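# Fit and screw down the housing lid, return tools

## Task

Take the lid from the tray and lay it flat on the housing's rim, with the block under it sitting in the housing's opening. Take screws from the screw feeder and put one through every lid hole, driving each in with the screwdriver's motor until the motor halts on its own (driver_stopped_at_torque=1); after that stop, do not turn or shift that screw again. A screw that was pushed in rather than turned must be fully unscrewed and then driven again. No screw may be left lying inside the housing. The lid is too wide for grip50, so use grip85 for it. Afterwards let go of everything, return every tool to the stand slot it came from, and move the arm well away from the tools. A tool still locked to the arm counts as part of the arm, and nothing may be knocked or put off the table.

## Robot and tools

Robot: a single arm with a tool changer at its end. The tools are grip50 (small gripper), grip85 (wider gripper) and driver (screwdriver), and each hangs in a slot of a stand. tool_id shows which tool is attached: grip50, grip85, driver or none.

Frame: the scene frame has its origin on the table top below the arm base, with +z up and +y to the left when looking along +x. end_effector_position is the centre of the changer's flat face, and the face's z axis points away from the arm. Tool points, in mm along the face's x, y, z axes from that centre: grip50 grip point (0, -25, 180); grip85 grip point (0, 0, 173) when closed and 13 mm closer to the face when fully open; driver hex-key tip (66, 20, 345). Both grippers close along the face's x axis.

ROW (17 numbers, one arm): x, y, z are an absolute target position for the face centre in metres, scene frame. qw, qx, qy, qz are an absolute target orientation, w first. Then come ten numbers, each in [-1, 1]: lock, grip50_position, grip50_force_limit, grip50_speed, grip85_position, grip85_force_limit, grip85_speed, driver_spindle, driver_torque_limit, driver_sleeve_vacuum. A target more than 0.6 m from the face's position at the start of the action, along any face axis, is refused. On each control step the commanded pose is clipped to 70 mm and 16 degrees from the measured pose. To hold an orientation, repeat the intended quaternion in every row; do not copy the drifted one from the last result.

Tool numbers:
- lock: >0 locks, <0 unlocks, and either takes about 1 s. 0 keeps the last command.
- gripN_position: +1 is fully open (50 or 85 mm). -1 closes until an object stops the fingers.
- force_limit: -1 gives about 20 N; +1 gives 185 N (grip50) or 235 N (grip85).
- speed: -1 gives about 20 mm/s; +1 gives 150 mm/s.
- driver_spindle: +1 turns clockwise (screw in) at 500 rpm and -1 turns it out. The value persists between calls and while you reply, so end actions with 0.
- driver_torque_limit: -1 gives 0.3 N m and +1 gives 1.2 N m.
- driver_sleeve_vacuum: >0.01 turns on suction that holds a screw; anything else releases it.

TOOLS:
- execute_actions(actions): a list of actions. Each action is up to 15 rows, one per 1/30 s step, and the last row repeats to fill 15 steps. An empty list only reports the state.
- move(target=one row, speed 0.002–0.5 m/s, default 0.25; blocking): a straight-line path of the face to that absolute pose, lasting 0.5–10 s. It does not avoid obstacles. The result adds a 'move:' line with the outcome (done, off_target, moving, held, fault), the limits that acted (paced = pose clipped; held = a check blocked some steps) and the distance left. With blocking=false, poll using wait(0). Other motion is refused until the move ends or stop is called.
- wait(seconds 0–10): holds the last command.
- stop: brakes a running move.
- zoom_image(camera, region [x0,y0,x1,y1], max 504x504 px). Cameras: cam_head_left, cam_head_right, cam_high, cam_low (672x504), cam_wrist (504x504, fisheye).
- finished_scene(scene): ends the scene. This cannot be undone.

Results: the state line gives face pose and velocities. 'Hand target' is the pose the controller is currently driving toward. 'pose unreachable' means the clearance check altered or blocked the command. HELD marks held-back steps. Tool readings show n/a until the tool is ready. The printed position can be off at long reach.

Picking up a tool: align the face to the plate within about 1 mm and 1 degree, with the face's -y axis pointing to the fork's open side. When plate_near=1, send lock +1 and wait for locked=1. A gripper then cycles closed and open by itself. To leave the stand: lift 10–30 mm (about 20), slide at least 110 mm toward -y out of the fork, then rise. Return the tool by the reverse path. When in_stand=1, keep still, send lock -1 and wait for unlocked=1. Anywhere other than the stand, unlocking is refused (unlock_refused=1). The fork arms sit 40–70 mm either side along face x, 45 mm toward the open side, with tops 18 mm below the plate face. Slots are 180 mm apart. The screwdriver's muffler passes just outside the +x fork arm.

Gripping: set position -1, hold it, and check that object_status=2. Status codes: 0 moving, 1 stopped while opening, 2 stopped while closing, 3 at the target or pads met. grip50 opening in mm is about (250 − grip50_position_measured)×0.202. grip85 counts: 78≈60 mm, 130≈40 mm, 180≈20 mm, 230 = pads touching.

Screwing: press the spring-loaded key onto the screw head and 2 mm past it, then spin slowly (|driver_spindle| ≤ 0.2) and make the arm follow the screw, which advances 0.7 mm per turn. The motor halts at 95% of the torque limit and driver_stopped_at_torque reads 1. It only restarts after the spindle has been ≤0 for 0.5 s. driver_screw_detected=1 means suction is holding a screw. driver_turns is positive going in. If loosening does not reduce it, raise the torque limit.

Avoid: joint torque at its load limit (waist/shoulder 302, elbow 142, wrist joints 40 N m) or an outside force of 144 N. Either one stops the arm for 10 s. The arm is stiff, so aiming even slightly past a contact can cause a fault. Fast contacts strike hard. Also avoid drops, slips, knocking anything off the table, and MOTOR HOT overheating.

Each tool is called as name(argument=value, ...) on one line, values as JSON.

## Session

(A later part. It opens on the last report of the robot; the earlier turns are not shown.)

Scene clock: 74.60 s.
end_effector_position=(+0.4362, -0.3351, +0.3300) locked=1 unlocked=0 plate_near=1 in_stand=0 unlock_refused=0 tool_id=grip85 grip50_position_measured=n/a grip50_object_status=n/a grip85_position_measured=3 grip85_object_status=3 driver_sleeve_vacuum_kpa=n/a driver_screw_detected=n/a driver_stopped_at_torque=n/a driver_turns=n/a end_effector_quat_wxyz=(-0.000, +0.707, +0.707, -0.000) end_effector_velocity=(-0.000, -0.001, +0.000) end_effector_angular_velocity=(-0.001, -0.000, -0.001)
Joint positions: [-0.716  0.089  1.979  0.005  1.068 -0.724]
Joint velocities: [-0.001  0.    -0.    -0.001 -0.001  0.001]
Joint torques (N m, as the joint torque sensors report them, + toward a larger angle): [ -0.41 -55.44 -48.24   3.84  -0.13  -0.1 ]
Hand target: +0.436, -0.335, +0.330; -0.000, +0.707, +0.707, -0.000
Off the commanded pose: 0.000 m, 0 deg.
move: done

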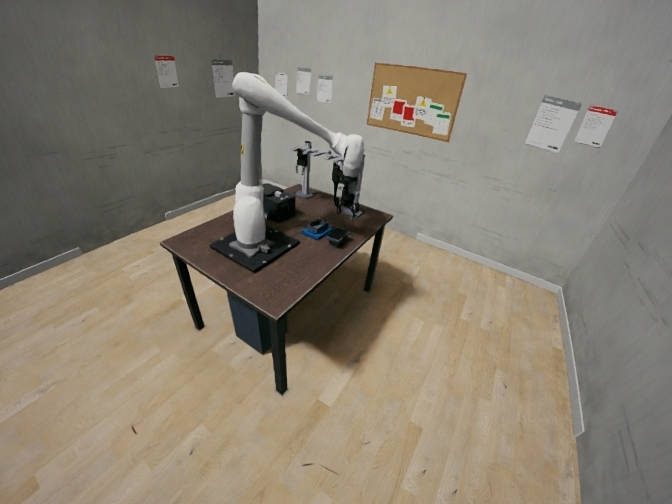

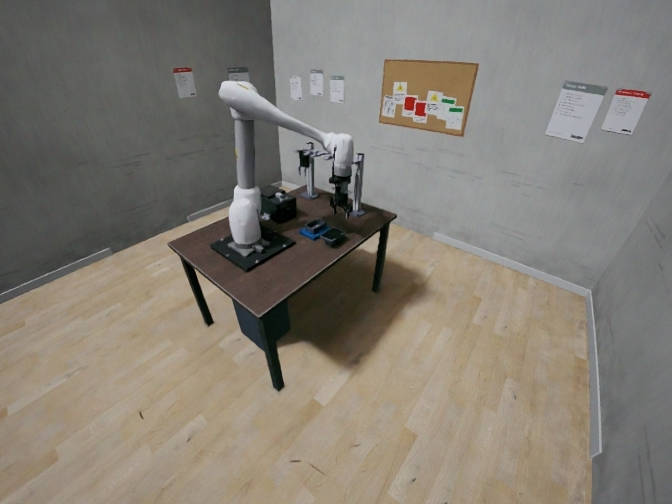

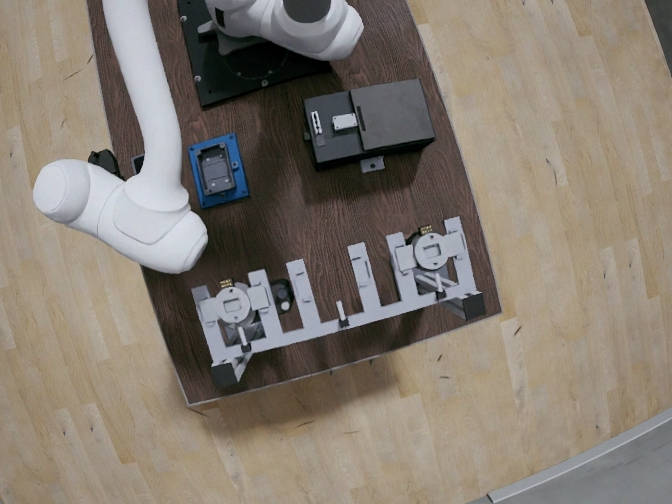

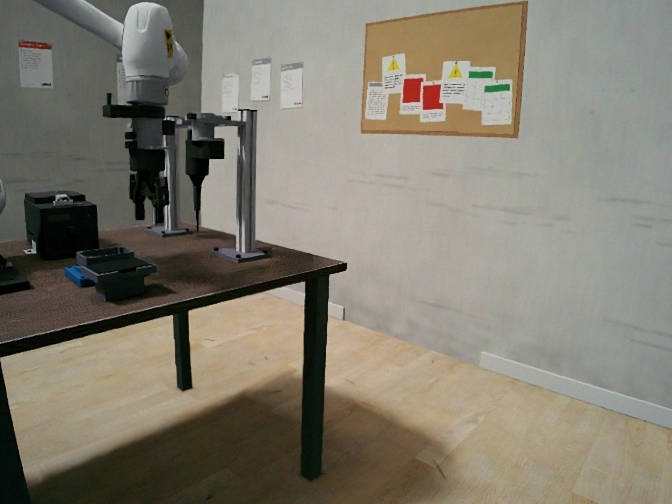

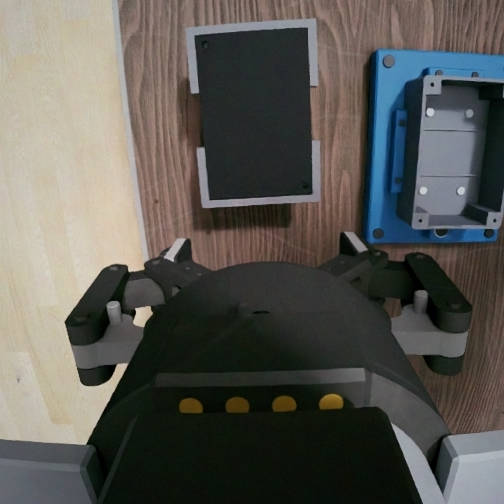

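move(target=[0.462,-0.175,0.33,0,0.7071,0.7071,0,0,1,0,0,1,0,0,0,0,0], speed=0.3)

zoom_image(camera="cam_wrist", region=[150, 10, 380, 240])

Scene clock: 76.07 s.
end_effector_position=(+0.4618, -0.1749, +0.3299) locked=1 unlocked=0 plate_near=1 in_stand=0 unlock_refused=0 tool_id=grip85 grip50_position_measured=n/a grip50_object_status=n/a grip85_position_measured=3 grip85_object_status=3 driver_sleeve_vacuum_kpa=n/a driver_screw_detected=n/a driver_stopped_at_torque=n/a driver_turns=n/a end_effector_quat_wxyz=(+0.000, +0.707, +0.707, +0.000) end_effector_velocity=(-0.000, +0.000, -0.000) end_effector_angular_velocity=(+0.000, +0.002, +0.000)
Joint positions: [-0.429 -0.001  2.074  0.004  1.062 -0.437]
Joint velocities: [ 0.001  0.     0.    -0.     0.001  0.001]
Joint torques (N m, as the joint torque sensors report them, + toward a larger angle): [ -0.59 -45.95 -47.26   3.87  -0.13   0.04]
Hand target: +0.462, -0.175, +0.330; +0.000, +0.707, +0.707, +0.000
Off the commanded pose: 0.000 m, 0 deg.
move: done

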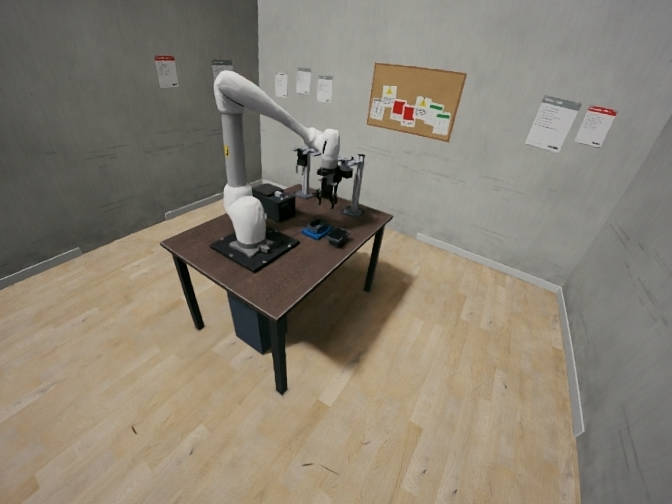

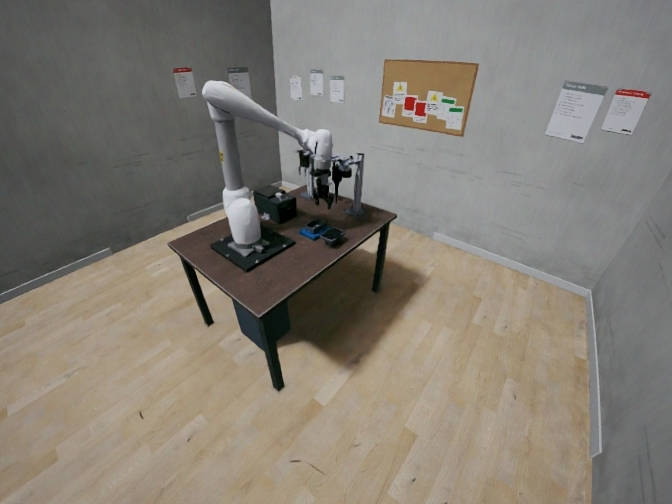

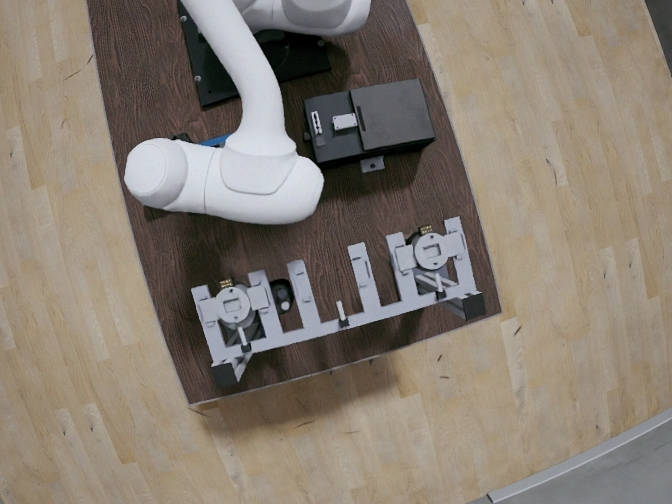

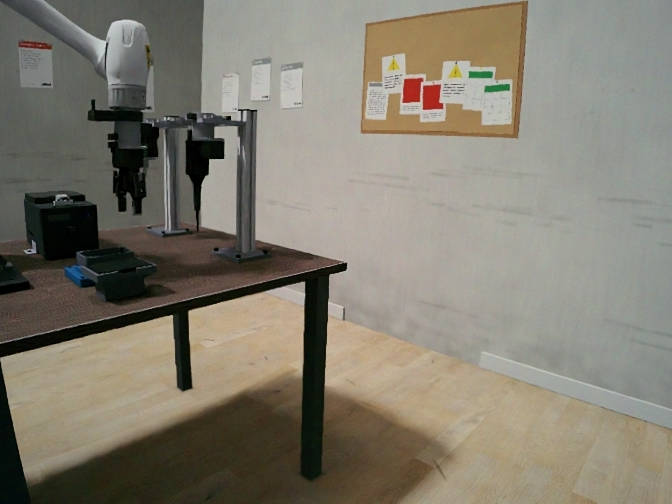

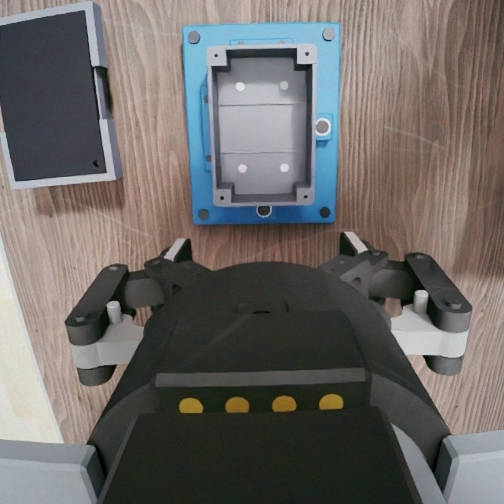

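Region (150, 10, 380, 240) of cam_wrist's 504x504 image, scaled by 2.191, with more detail than that image has.

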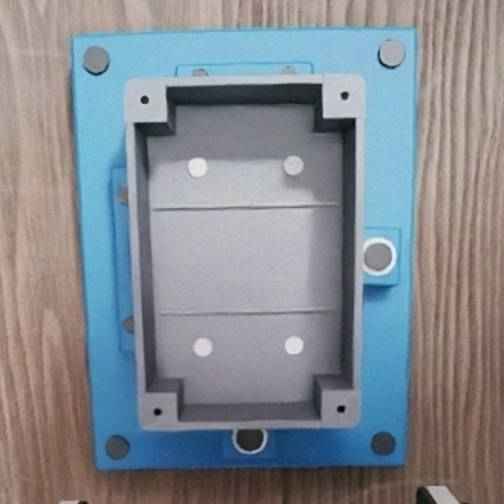

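move(target=[0.3605,-0.3369,0.265,0,0.6997,0.7145,0,0,1,0,0,1,0,0,0,0,0], speed=0.3)

zoom_image(camera="cam_wrist", region=[140, 100, 390, 280])

zoom_image(camera="cam_low", region=[70, 200, 170, 300])

Scene clock: 77.70 s.
end_effector_position=(+0.3606, -0.3370, +0.2648) locked=1 unlocked=0 plate_near=1 in_stand=0 unlock_refused=0 tool_id=grip85 grip50_position_measured=n/a grip50_object_status=n/a grip85_position_measured=3 grip85_object_status=3 driver_sleeve_vacuum_kpa=n/a driver_screw_detected=n/a driver_stopped_at_torque=n/a driver_turns=n/a end_effector_quat_wxyz=(-0.000, +0.700, +0.715, -0.000) end_effector_velocity=(+0.000, -0.001, +0.001) end_effector_angular_velocity=(-0.001, -0.001, -0.001)
Joint positions: [-0.82   0.068  2.143  0.006  0.927 -0.851]
Joint velocities: [-0.001  0.001 -0.002 -0.     0.001 -0.001]
Joint torques (N m, as the joint torque sensors report them, + toward a larger angle): [ -0.42 -50.79 -43.35   3.44  -0.1    0.1 ]
Hand target: +0.361, -0.337, +0.265; -0.000, +0.700, +0.714, -0.000
Off the commanded pose: 0.000 m, 0 deg.
move: done

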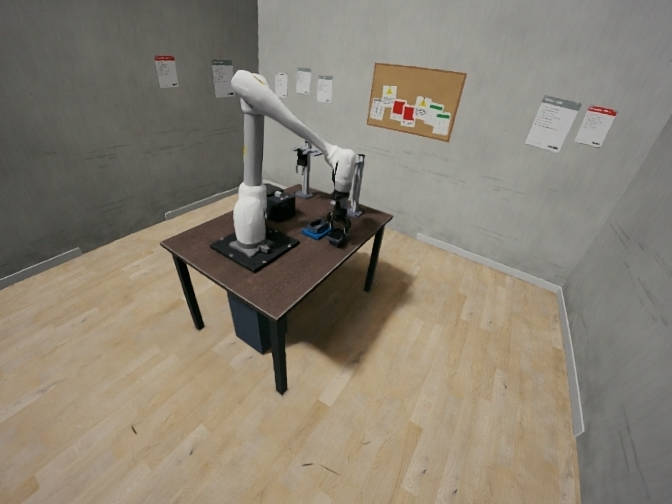

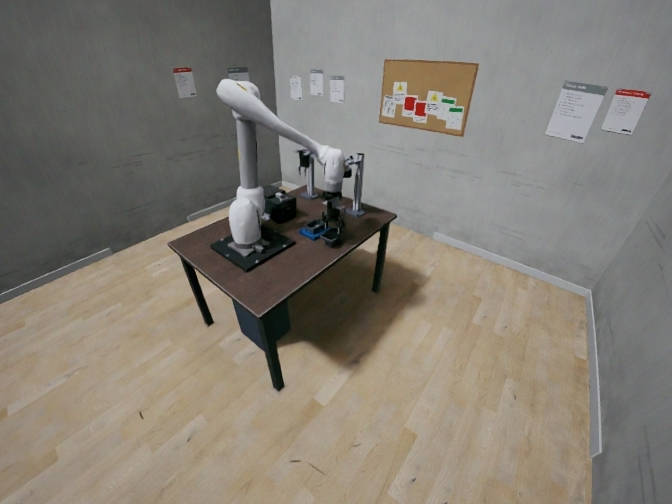

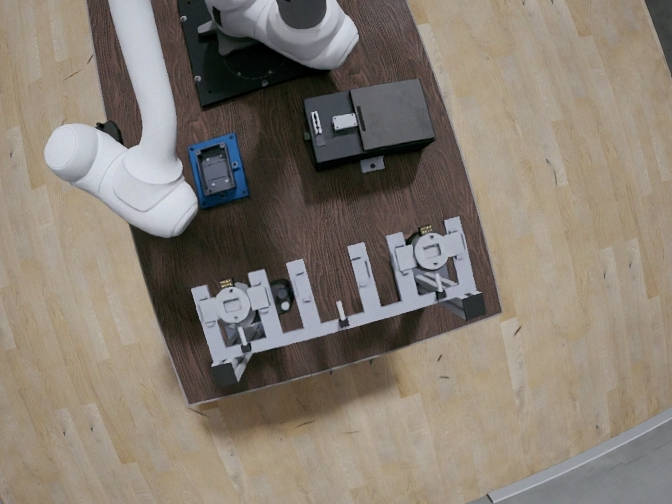

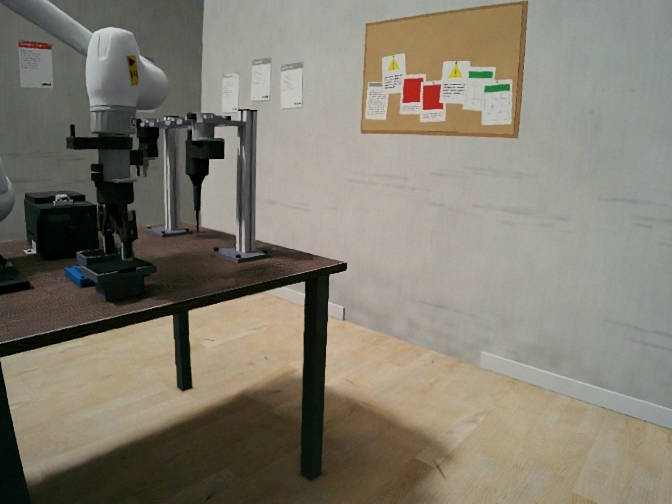

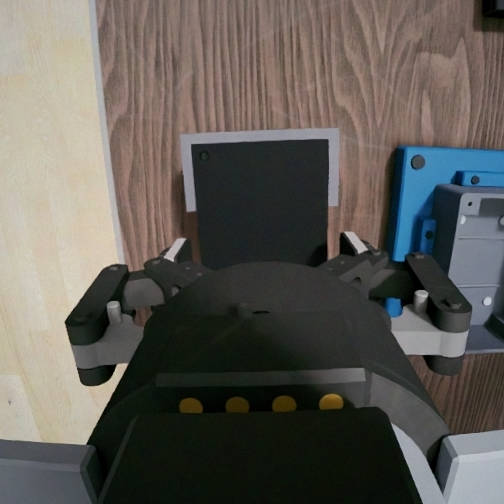

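Region (140, 100, 390, 280) of cam_wrist's 504x504 image, scaled by 2.016, with more detail than that image has; it fills the top 363 rows of this view, and the rest is white.

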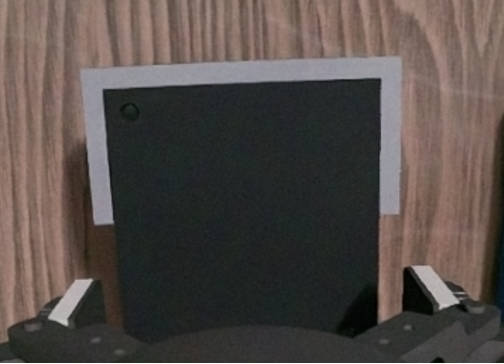

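Region (70, 200, 170, 300) of cam_low's 672x504 image, scaled by 5.040, with more detail than that image has.

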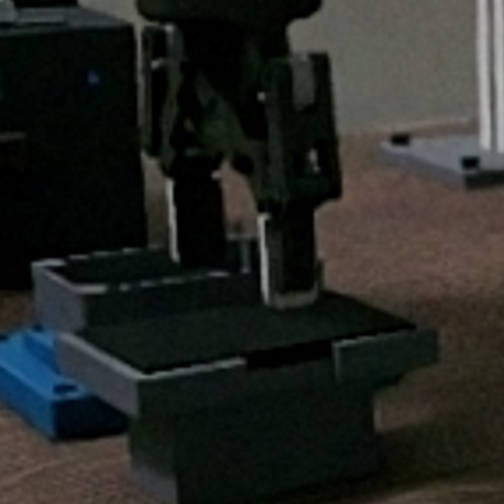

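move(target=[0.3605,-0.3378,0.248,0,0.6997,0.7145,0,0,1,0,0,1,0,0,0,0,0], speed=0.08)

zoom_image(camera="cam_wrist", region=[160, 130, 370, 280])

zoom_image(camera="cam_low", region=[90, 230, 160, 300])

Scene clock: 78.67 s.
end_effector_position=(+0.3605, -0.3378, +0.2480) locked=1 unlocked=0 plate_near=1 in_stand=0 unlock_refused=0 tool_id=grip85 grip50_position_measured=n/a grip50_object_status=n/a grip85_position_measured=3 grip85_object_status=3 driver_sleeve_vacuum_kpa=n/a driver_screw_detected=n/a driver_stopped_at_torque=n/a driver_turns=n/a end_effector_quat_wxyz=(+0.000, +0.700, +0.714, +0.000) end_effector_velocity=(+0.000, +0.000, -0.000) end_effector_angular_velocity=(-0.000, +0.001, +0.000)
Joint positions: [-0.821  0.088  2.158  0.006  0.891 -0.852]
Joint velocities: [ 0.     0.     0.    -0.001  0.     0.001]
Joint torques (N m, as the joint torque sensors report them, + toward a larger angle): [ -2.22 -51.81 -42.61   3.31  -0.34  -0.02]
Hand target: +0.361, -0.338, +0.248; -0.000, +0.700, +0.714, +0.000
Off the commanded pose: 0.000 m, 0 deg.
move: done

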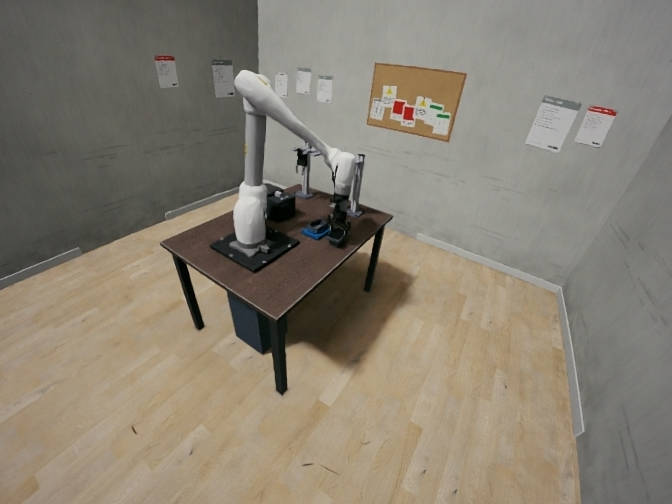

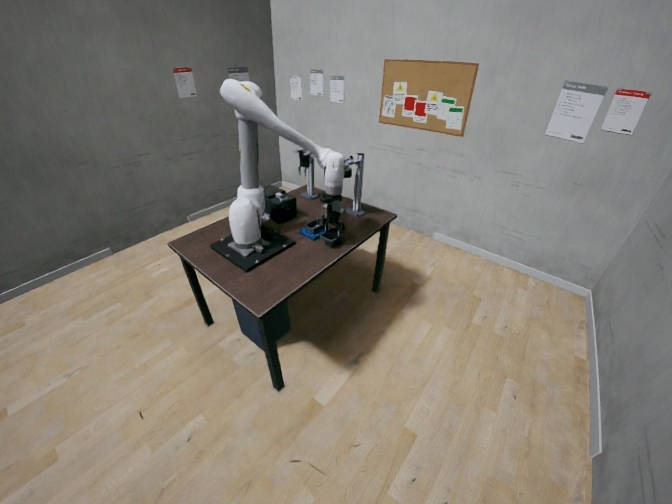

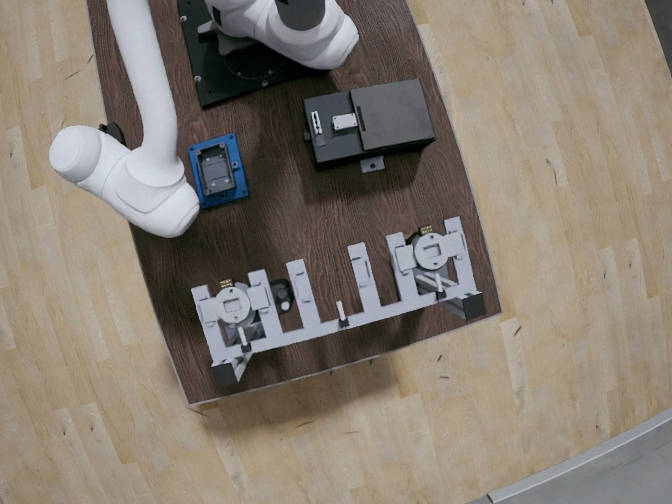

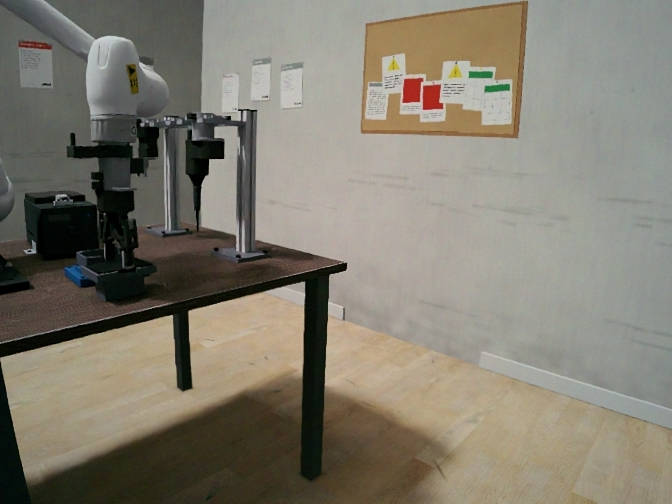

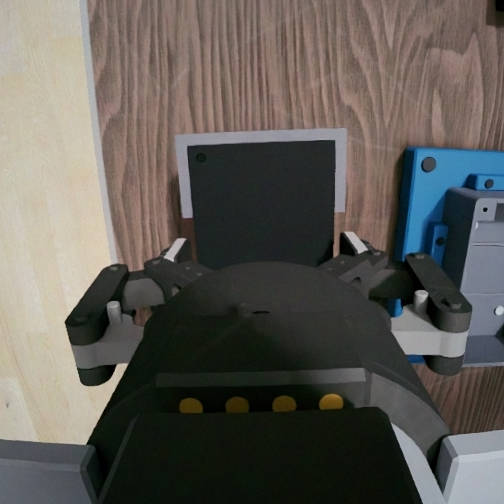

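Region (160, 130, 370, 280) of cam_wrist's 504x504 image, scaled by 2.400, with more detail than that image has; it fills the top 360 rows of this view, and the rest is white.

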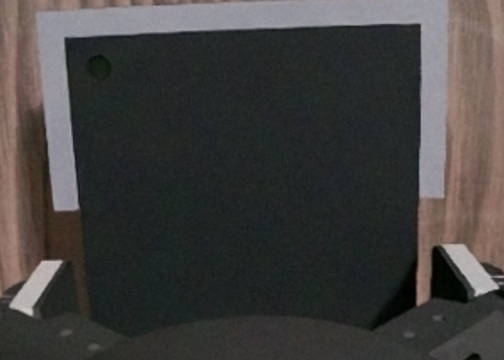

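Region (90, 230, 160, 300) of cam_low's 672x504 image, scaled by 7.200, with more detail than that image has.

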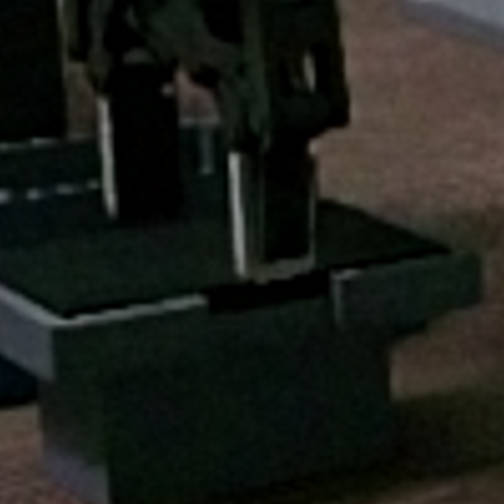

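move(target=[0.3605,-0.3383,0.241,0,0.6997,0.7145,0,0,1,0,0,1,0,0,0,0,0], speed=0.04)

move(target=[0.3605,-0.3383,0.241,0,0.6997,0.7145,0,0,1,0,0,-1,-0.5,-1,0,0,0], speed=0.04)

zoom_image(camera="cam_low", region=[90, 230, 160, 300])

Scene clock: 79.87 s.
end_effector_position=(+0.3605, -0.3383, +0.2410) locked=1 unlocked=0 plate_near=1 in_stand=0 unlock_refused=0 tool_id=grip85 grip50_position_measured=n/a grip50_object_status=n/a grip85_position_measured=3 grip85_object_status=3 driver_sleeve_vacuum_kpa=n/a driver_screw_detected=n/a driver_stopped_at_torque=n/a driver_turns=n/a end_effector_quat_wxyz=(+0.000, +0.700, +0.714, +0.000) end_effector_velocity=(-0.000, +0.000, +0.000) end_effector_angular_velocity=(-0.000, +0.002, +0.002)
Joint positions: [-0.822  0.097  2.164  0.006  0.876 -0.853]
Joint velocities: [ 0.     0.    -0.    -0.002  0.001 -0.   ]
Joint torques (N m, as the joint torque sensors report them, + toward a larger angle): [ -0.55 -53.88 -42.17   3.3   -0.32   0.01]
Hand target: +0.361, -0.338, +0.241; -0.000, +0.700, +0.714, +0.000
Off the commanded pose: 0.000 m, 0 deg.
move: done

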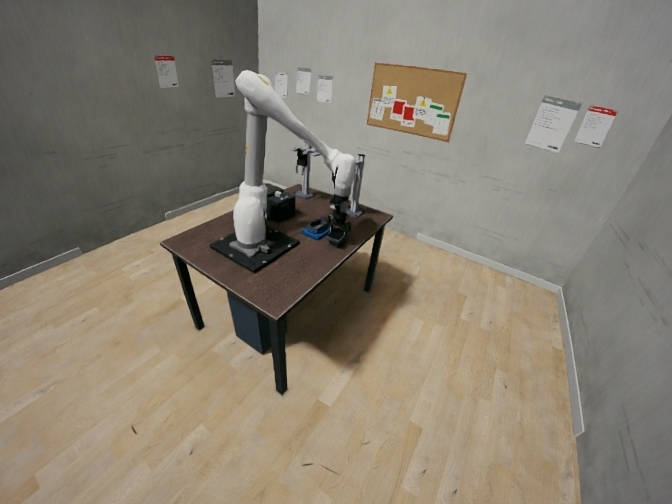

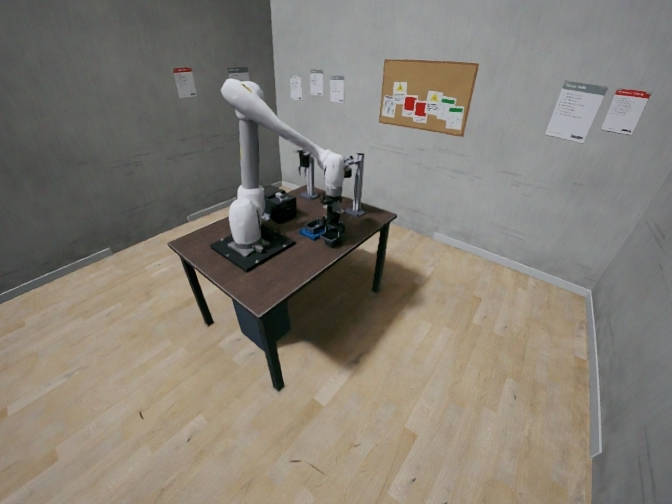

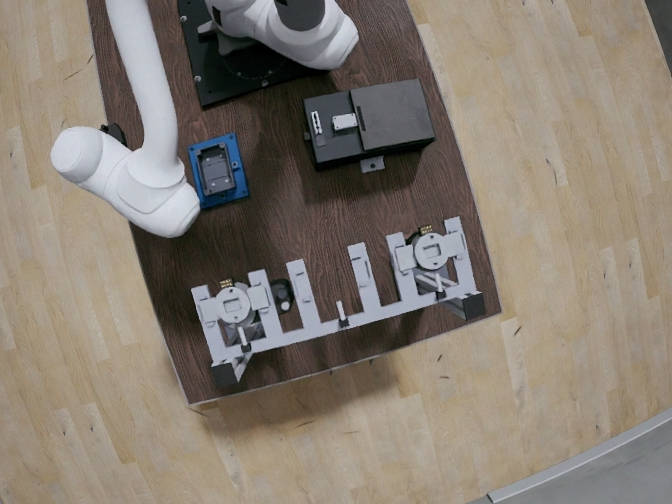

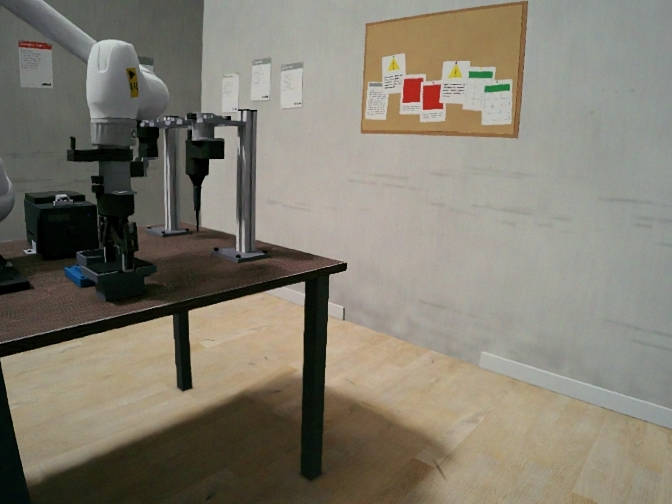

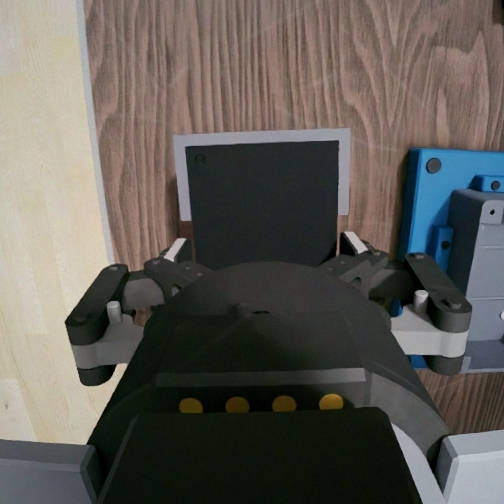

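Scene clock: 80.57 s.
end_effector_position=(+0.3605, -0.3383, +0.2410) locked=1 unlocked=0 plate_near=1 in_stand=0 unlock_refused=0 tool_id=grip85 grip50_position_measured=n/a grip50_object_status=n/a grip85_position_measured=23 grip85_object_status=0 driver_sleeve_vacuum_kpa=n/a driver_screw_detected=n/a driver_stopped_at_torque=n/a driver_turns=n/a end_effector_quat_wxyz=(-0.000, +0.700, +0.714, +0.000) end_effector_velocity=(+0.000, +0.000, -0.000) end_effector_angular_velocity=(-0.000, +0.001, +0.002)
Joint positions: [-0.822  0.097  2.164  0.006  0.876 -0.853]
Joint velocities: [ 0.001 -0.     0.    -0.001  0.    -0.   ]
Joint torques (N m, as the joint torque sensors report them, + toward a larger angle): [ -0.44 -27.49 -27.11   2.99  -5.02  -0.11]
Hand target: +0.360, -0.338, +0.241; -0.000, +0.700, +0.714, +0.000
Off the commanded pose: 0.000 m, 0 deg.
move: done

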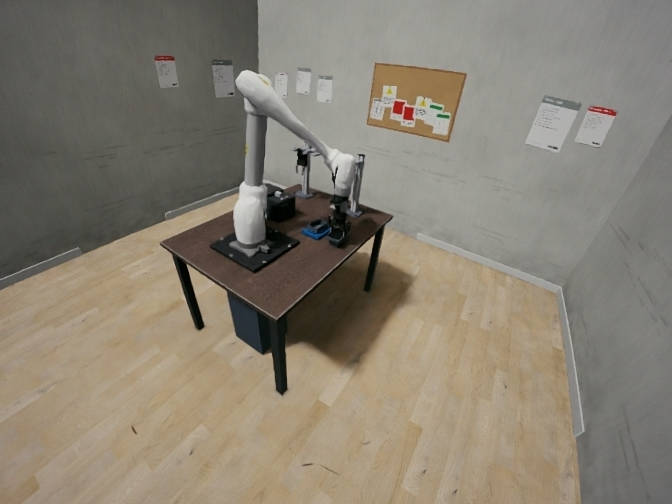

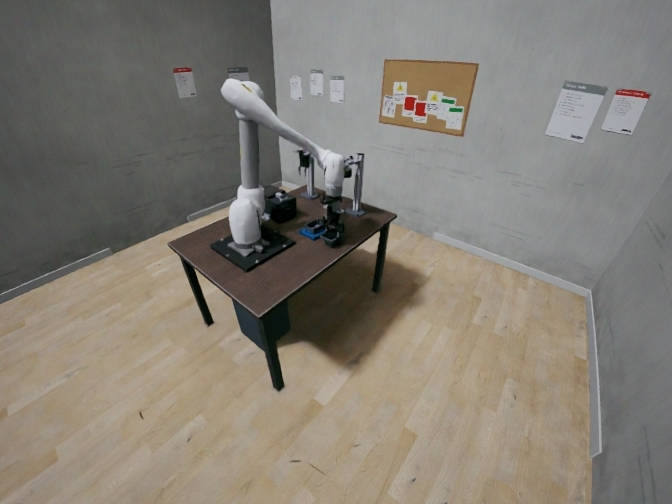

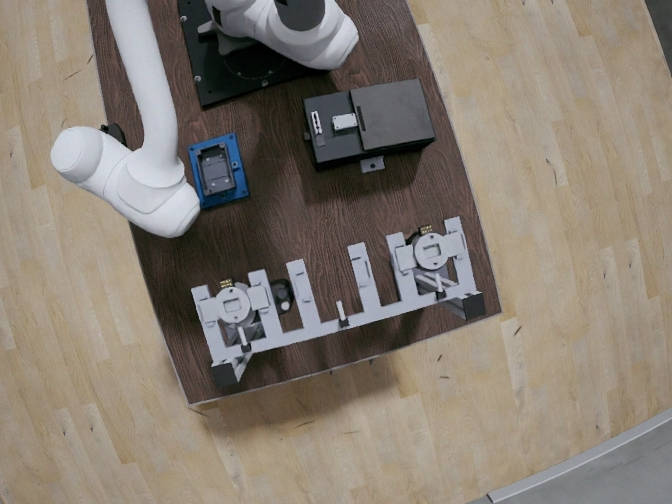

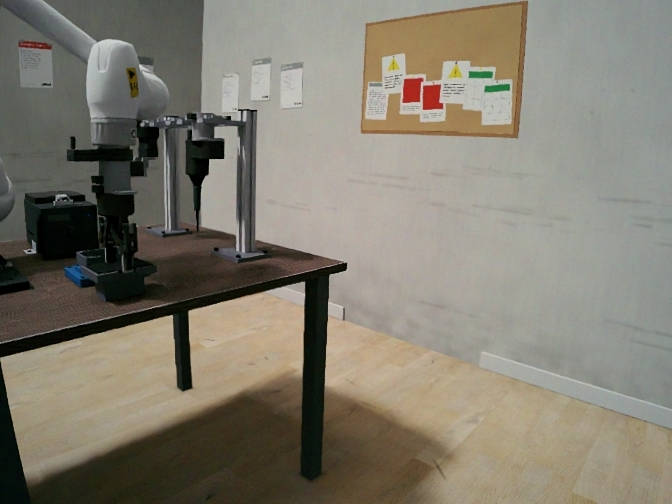

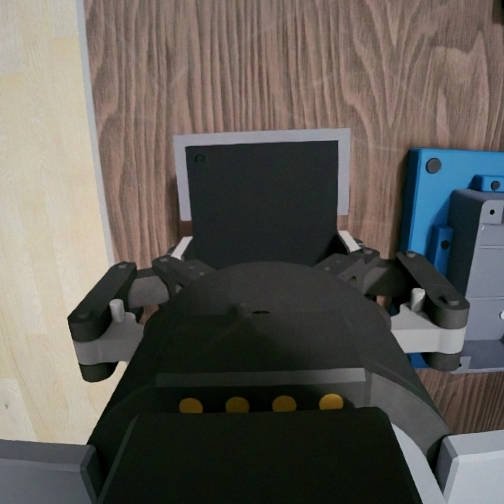

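Region (90, 230, 160, 300) of cam_low's 672x504 image, scaled by 7.200, with more detail than that image has.

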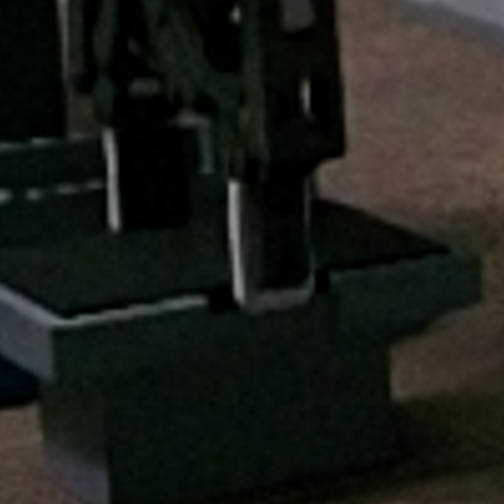

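move(target=[0.3605,-0.3383,0.275,0,0.6997,0.7145,0,0,1,0,0,-1,-0.5,-1,0,0,0], speed=0.05)

zoom_image(camera="cam_low", region=[70, 210, 170, 300])

Scene clock: 81.67 s.
end_effector_position=(+0.3604, -0.3382, +0.2750) locked=1 unlocked=0 plate_near=1 in_stand=0 unlock_refused=0 tool_id=grip85 grip50_position_measured=n/a grip50_object_status=n/a grip85_position_measured=24 grip85_object_status=2 driver_sleeve_vacuum_kpa=n/a driver_screw_detected=n/a driver_stopped_at_torque=n/a driver_turns=n/a end_effector_quat_wxyz=(-0.000, +0.700, +0.714, -0.000) end_effector_velocity=(-0.000, -0.000, -0.000) end_effector_angular_velocity=(+0.000, +0.001, +0.001)
Joint positions: [-0.822  0.057  2.132  0.006  0.949 -0.852]
Joint velocities: [-0.001  0.    -0.    -0.     0.001 -0.001]
Joint torques (N m, as the joint torque sensors report them, + toward a larger angle): [ -0.99 -49.76 -45.43   3.5   -0.36  -0.06]
Hand target: +0.360, -0.338, +0.275; -0.000, +0.700, +0.714, -0.000
Off the commanded pose: 0.000 m, 0 deg.
move: done

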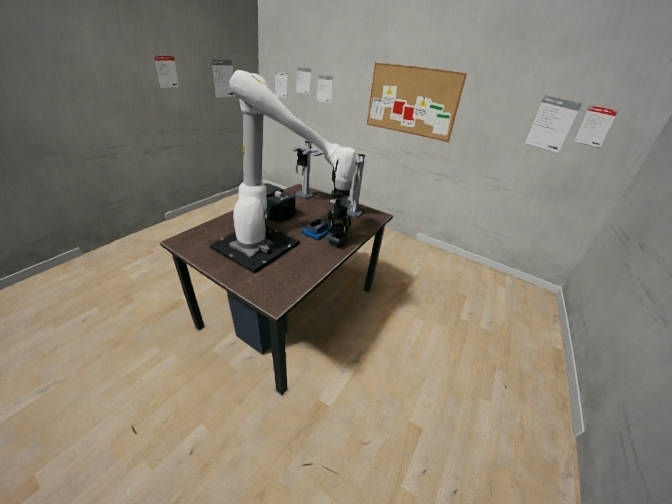

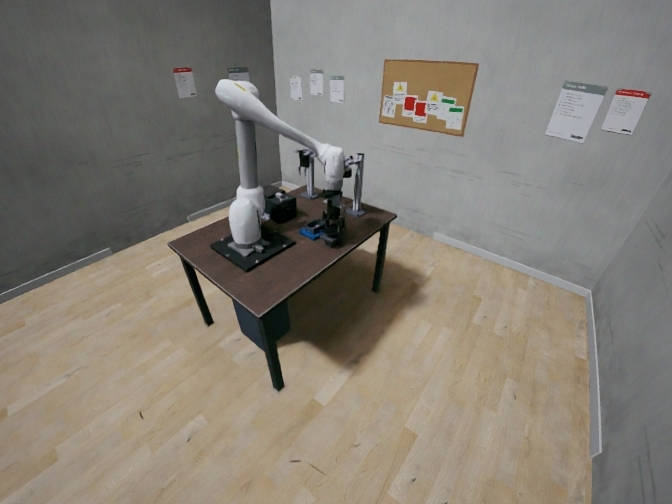

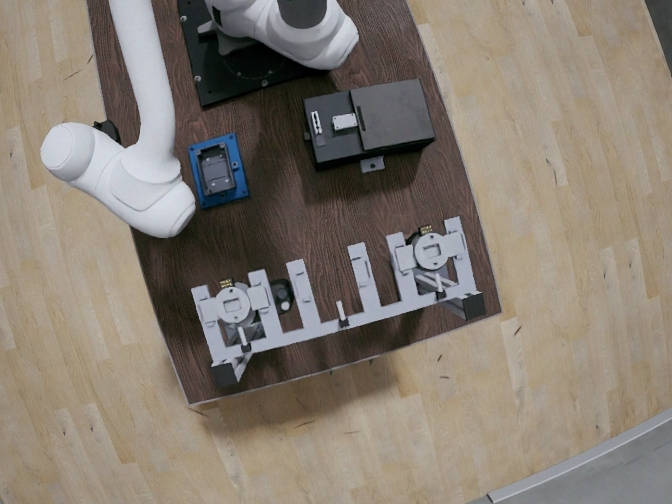

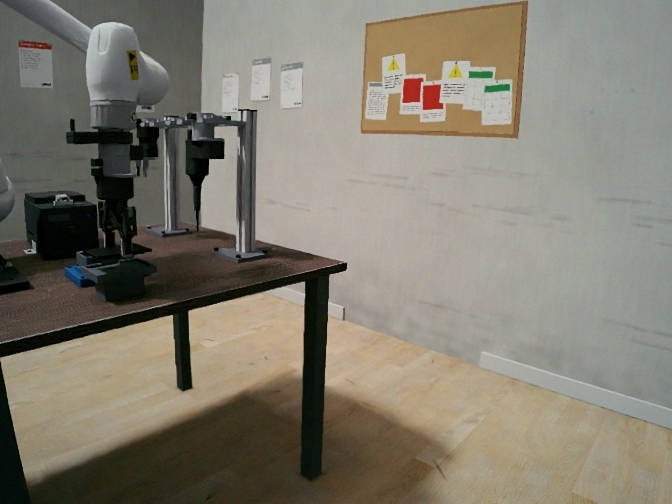

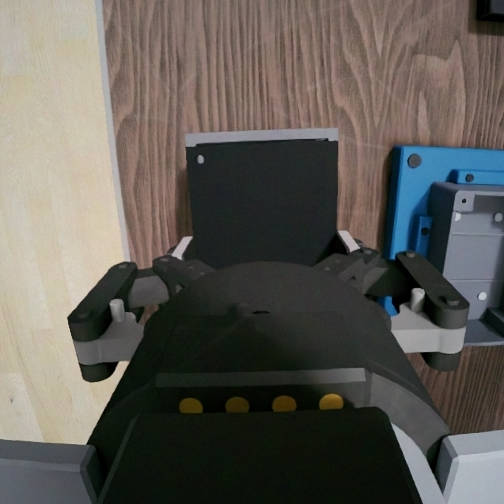

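Region (70, 210, 170, 300) of cam_low's 672x504 image, scaled by 5.040, with more detail than that image has; it fills the top 454 rows of this view, and the rest is white.

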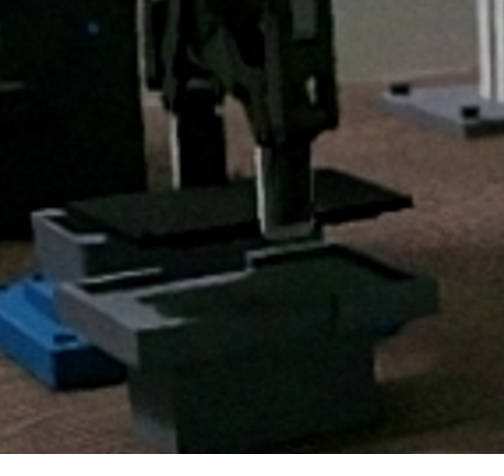

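move(target=[0.3946,-0.1736,0.252,0,0.7145,0.6997,0,0,1,0,0,-1,-0.5,-1,0,0,0], speed=0.2)

zoom_image(camera="cam_wrist", region=[160, 110, 370, 260])

zoom_image(camera="cam_low", region=[60, 210, 150, 290])

Scene clock: 83.17 s.
end_effector_position=(+0.3945, -0.1735, +0.2520) locked=1 unlocked=0 plate_near=1 in_stand=0 unlock_refused=0 tool_id=grip85 grip50_position_measured=n/a grip50_object_status=n/a grip85_position_measured=24 grip85_object_status=2 driver_sleeve_vacuum_kpa=n/a driver_screw_detected=n/a driver_stopped_at_torque=n/a driver_turns=n/a end_effector_quat_wxyz=(+0.000, +0.714, +0.700, +0.000) end_effector_velocity=(-0.000, +0.000, +0.000) end_effector_angular_velocity=(+0.001, +0.001, +0.000)
Joint positions: [-0.492 -0.018  2.259  0.005  0.894 -0.48 ]
Joint velocities: [ 0.001 -0.    -0.     0.     0.001  0.   ]
Joint torques (N m, as the joint torque sensors report them, + toward a larger angle): [ -0.32 -39.26 -43.66   3.4   -0.31   0.07]
Hand target: +0.395, -0.173, +0.252; +0.000, +0.714, +0.700, +0.000
Off the commanded pose: 0.000 m, 0 deg.
move: done

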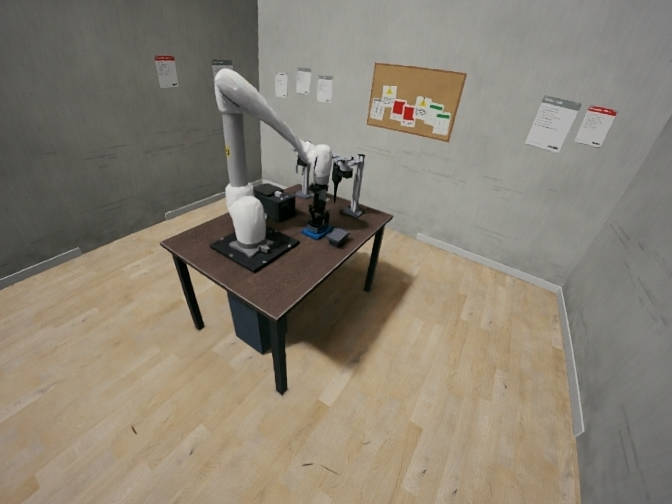

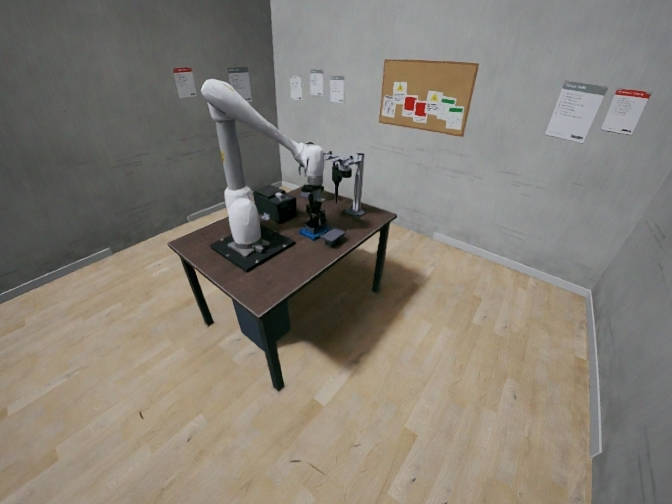

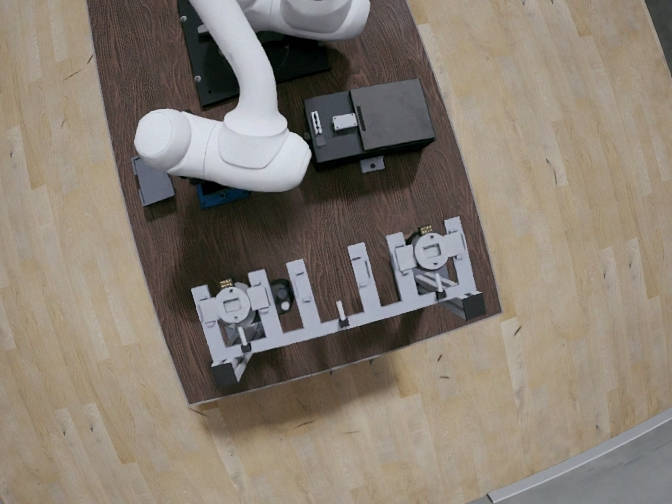

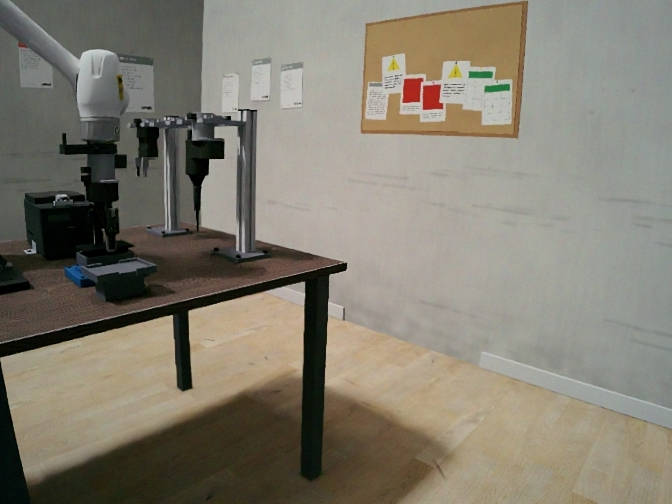

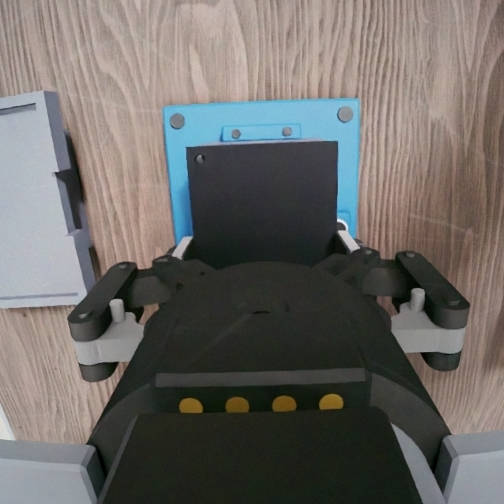

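Region (160, 110, 370, 260) of cam_wrist's 504x504 image, scaled by 2.400, with more detail than that image has; it fills the top 360 rows of this view, and the rest is white.

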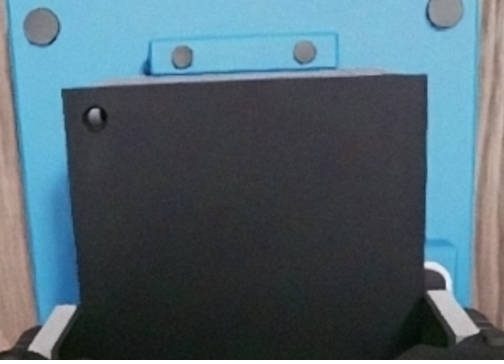

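Region (60, 210, 150, 290) of cam_low's 672x504 image, scaled by 5.600, with more detail than that image has.

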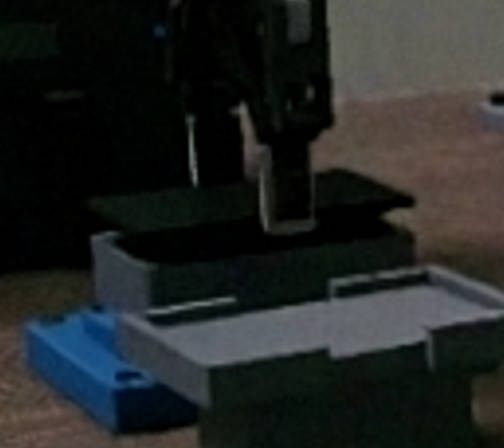

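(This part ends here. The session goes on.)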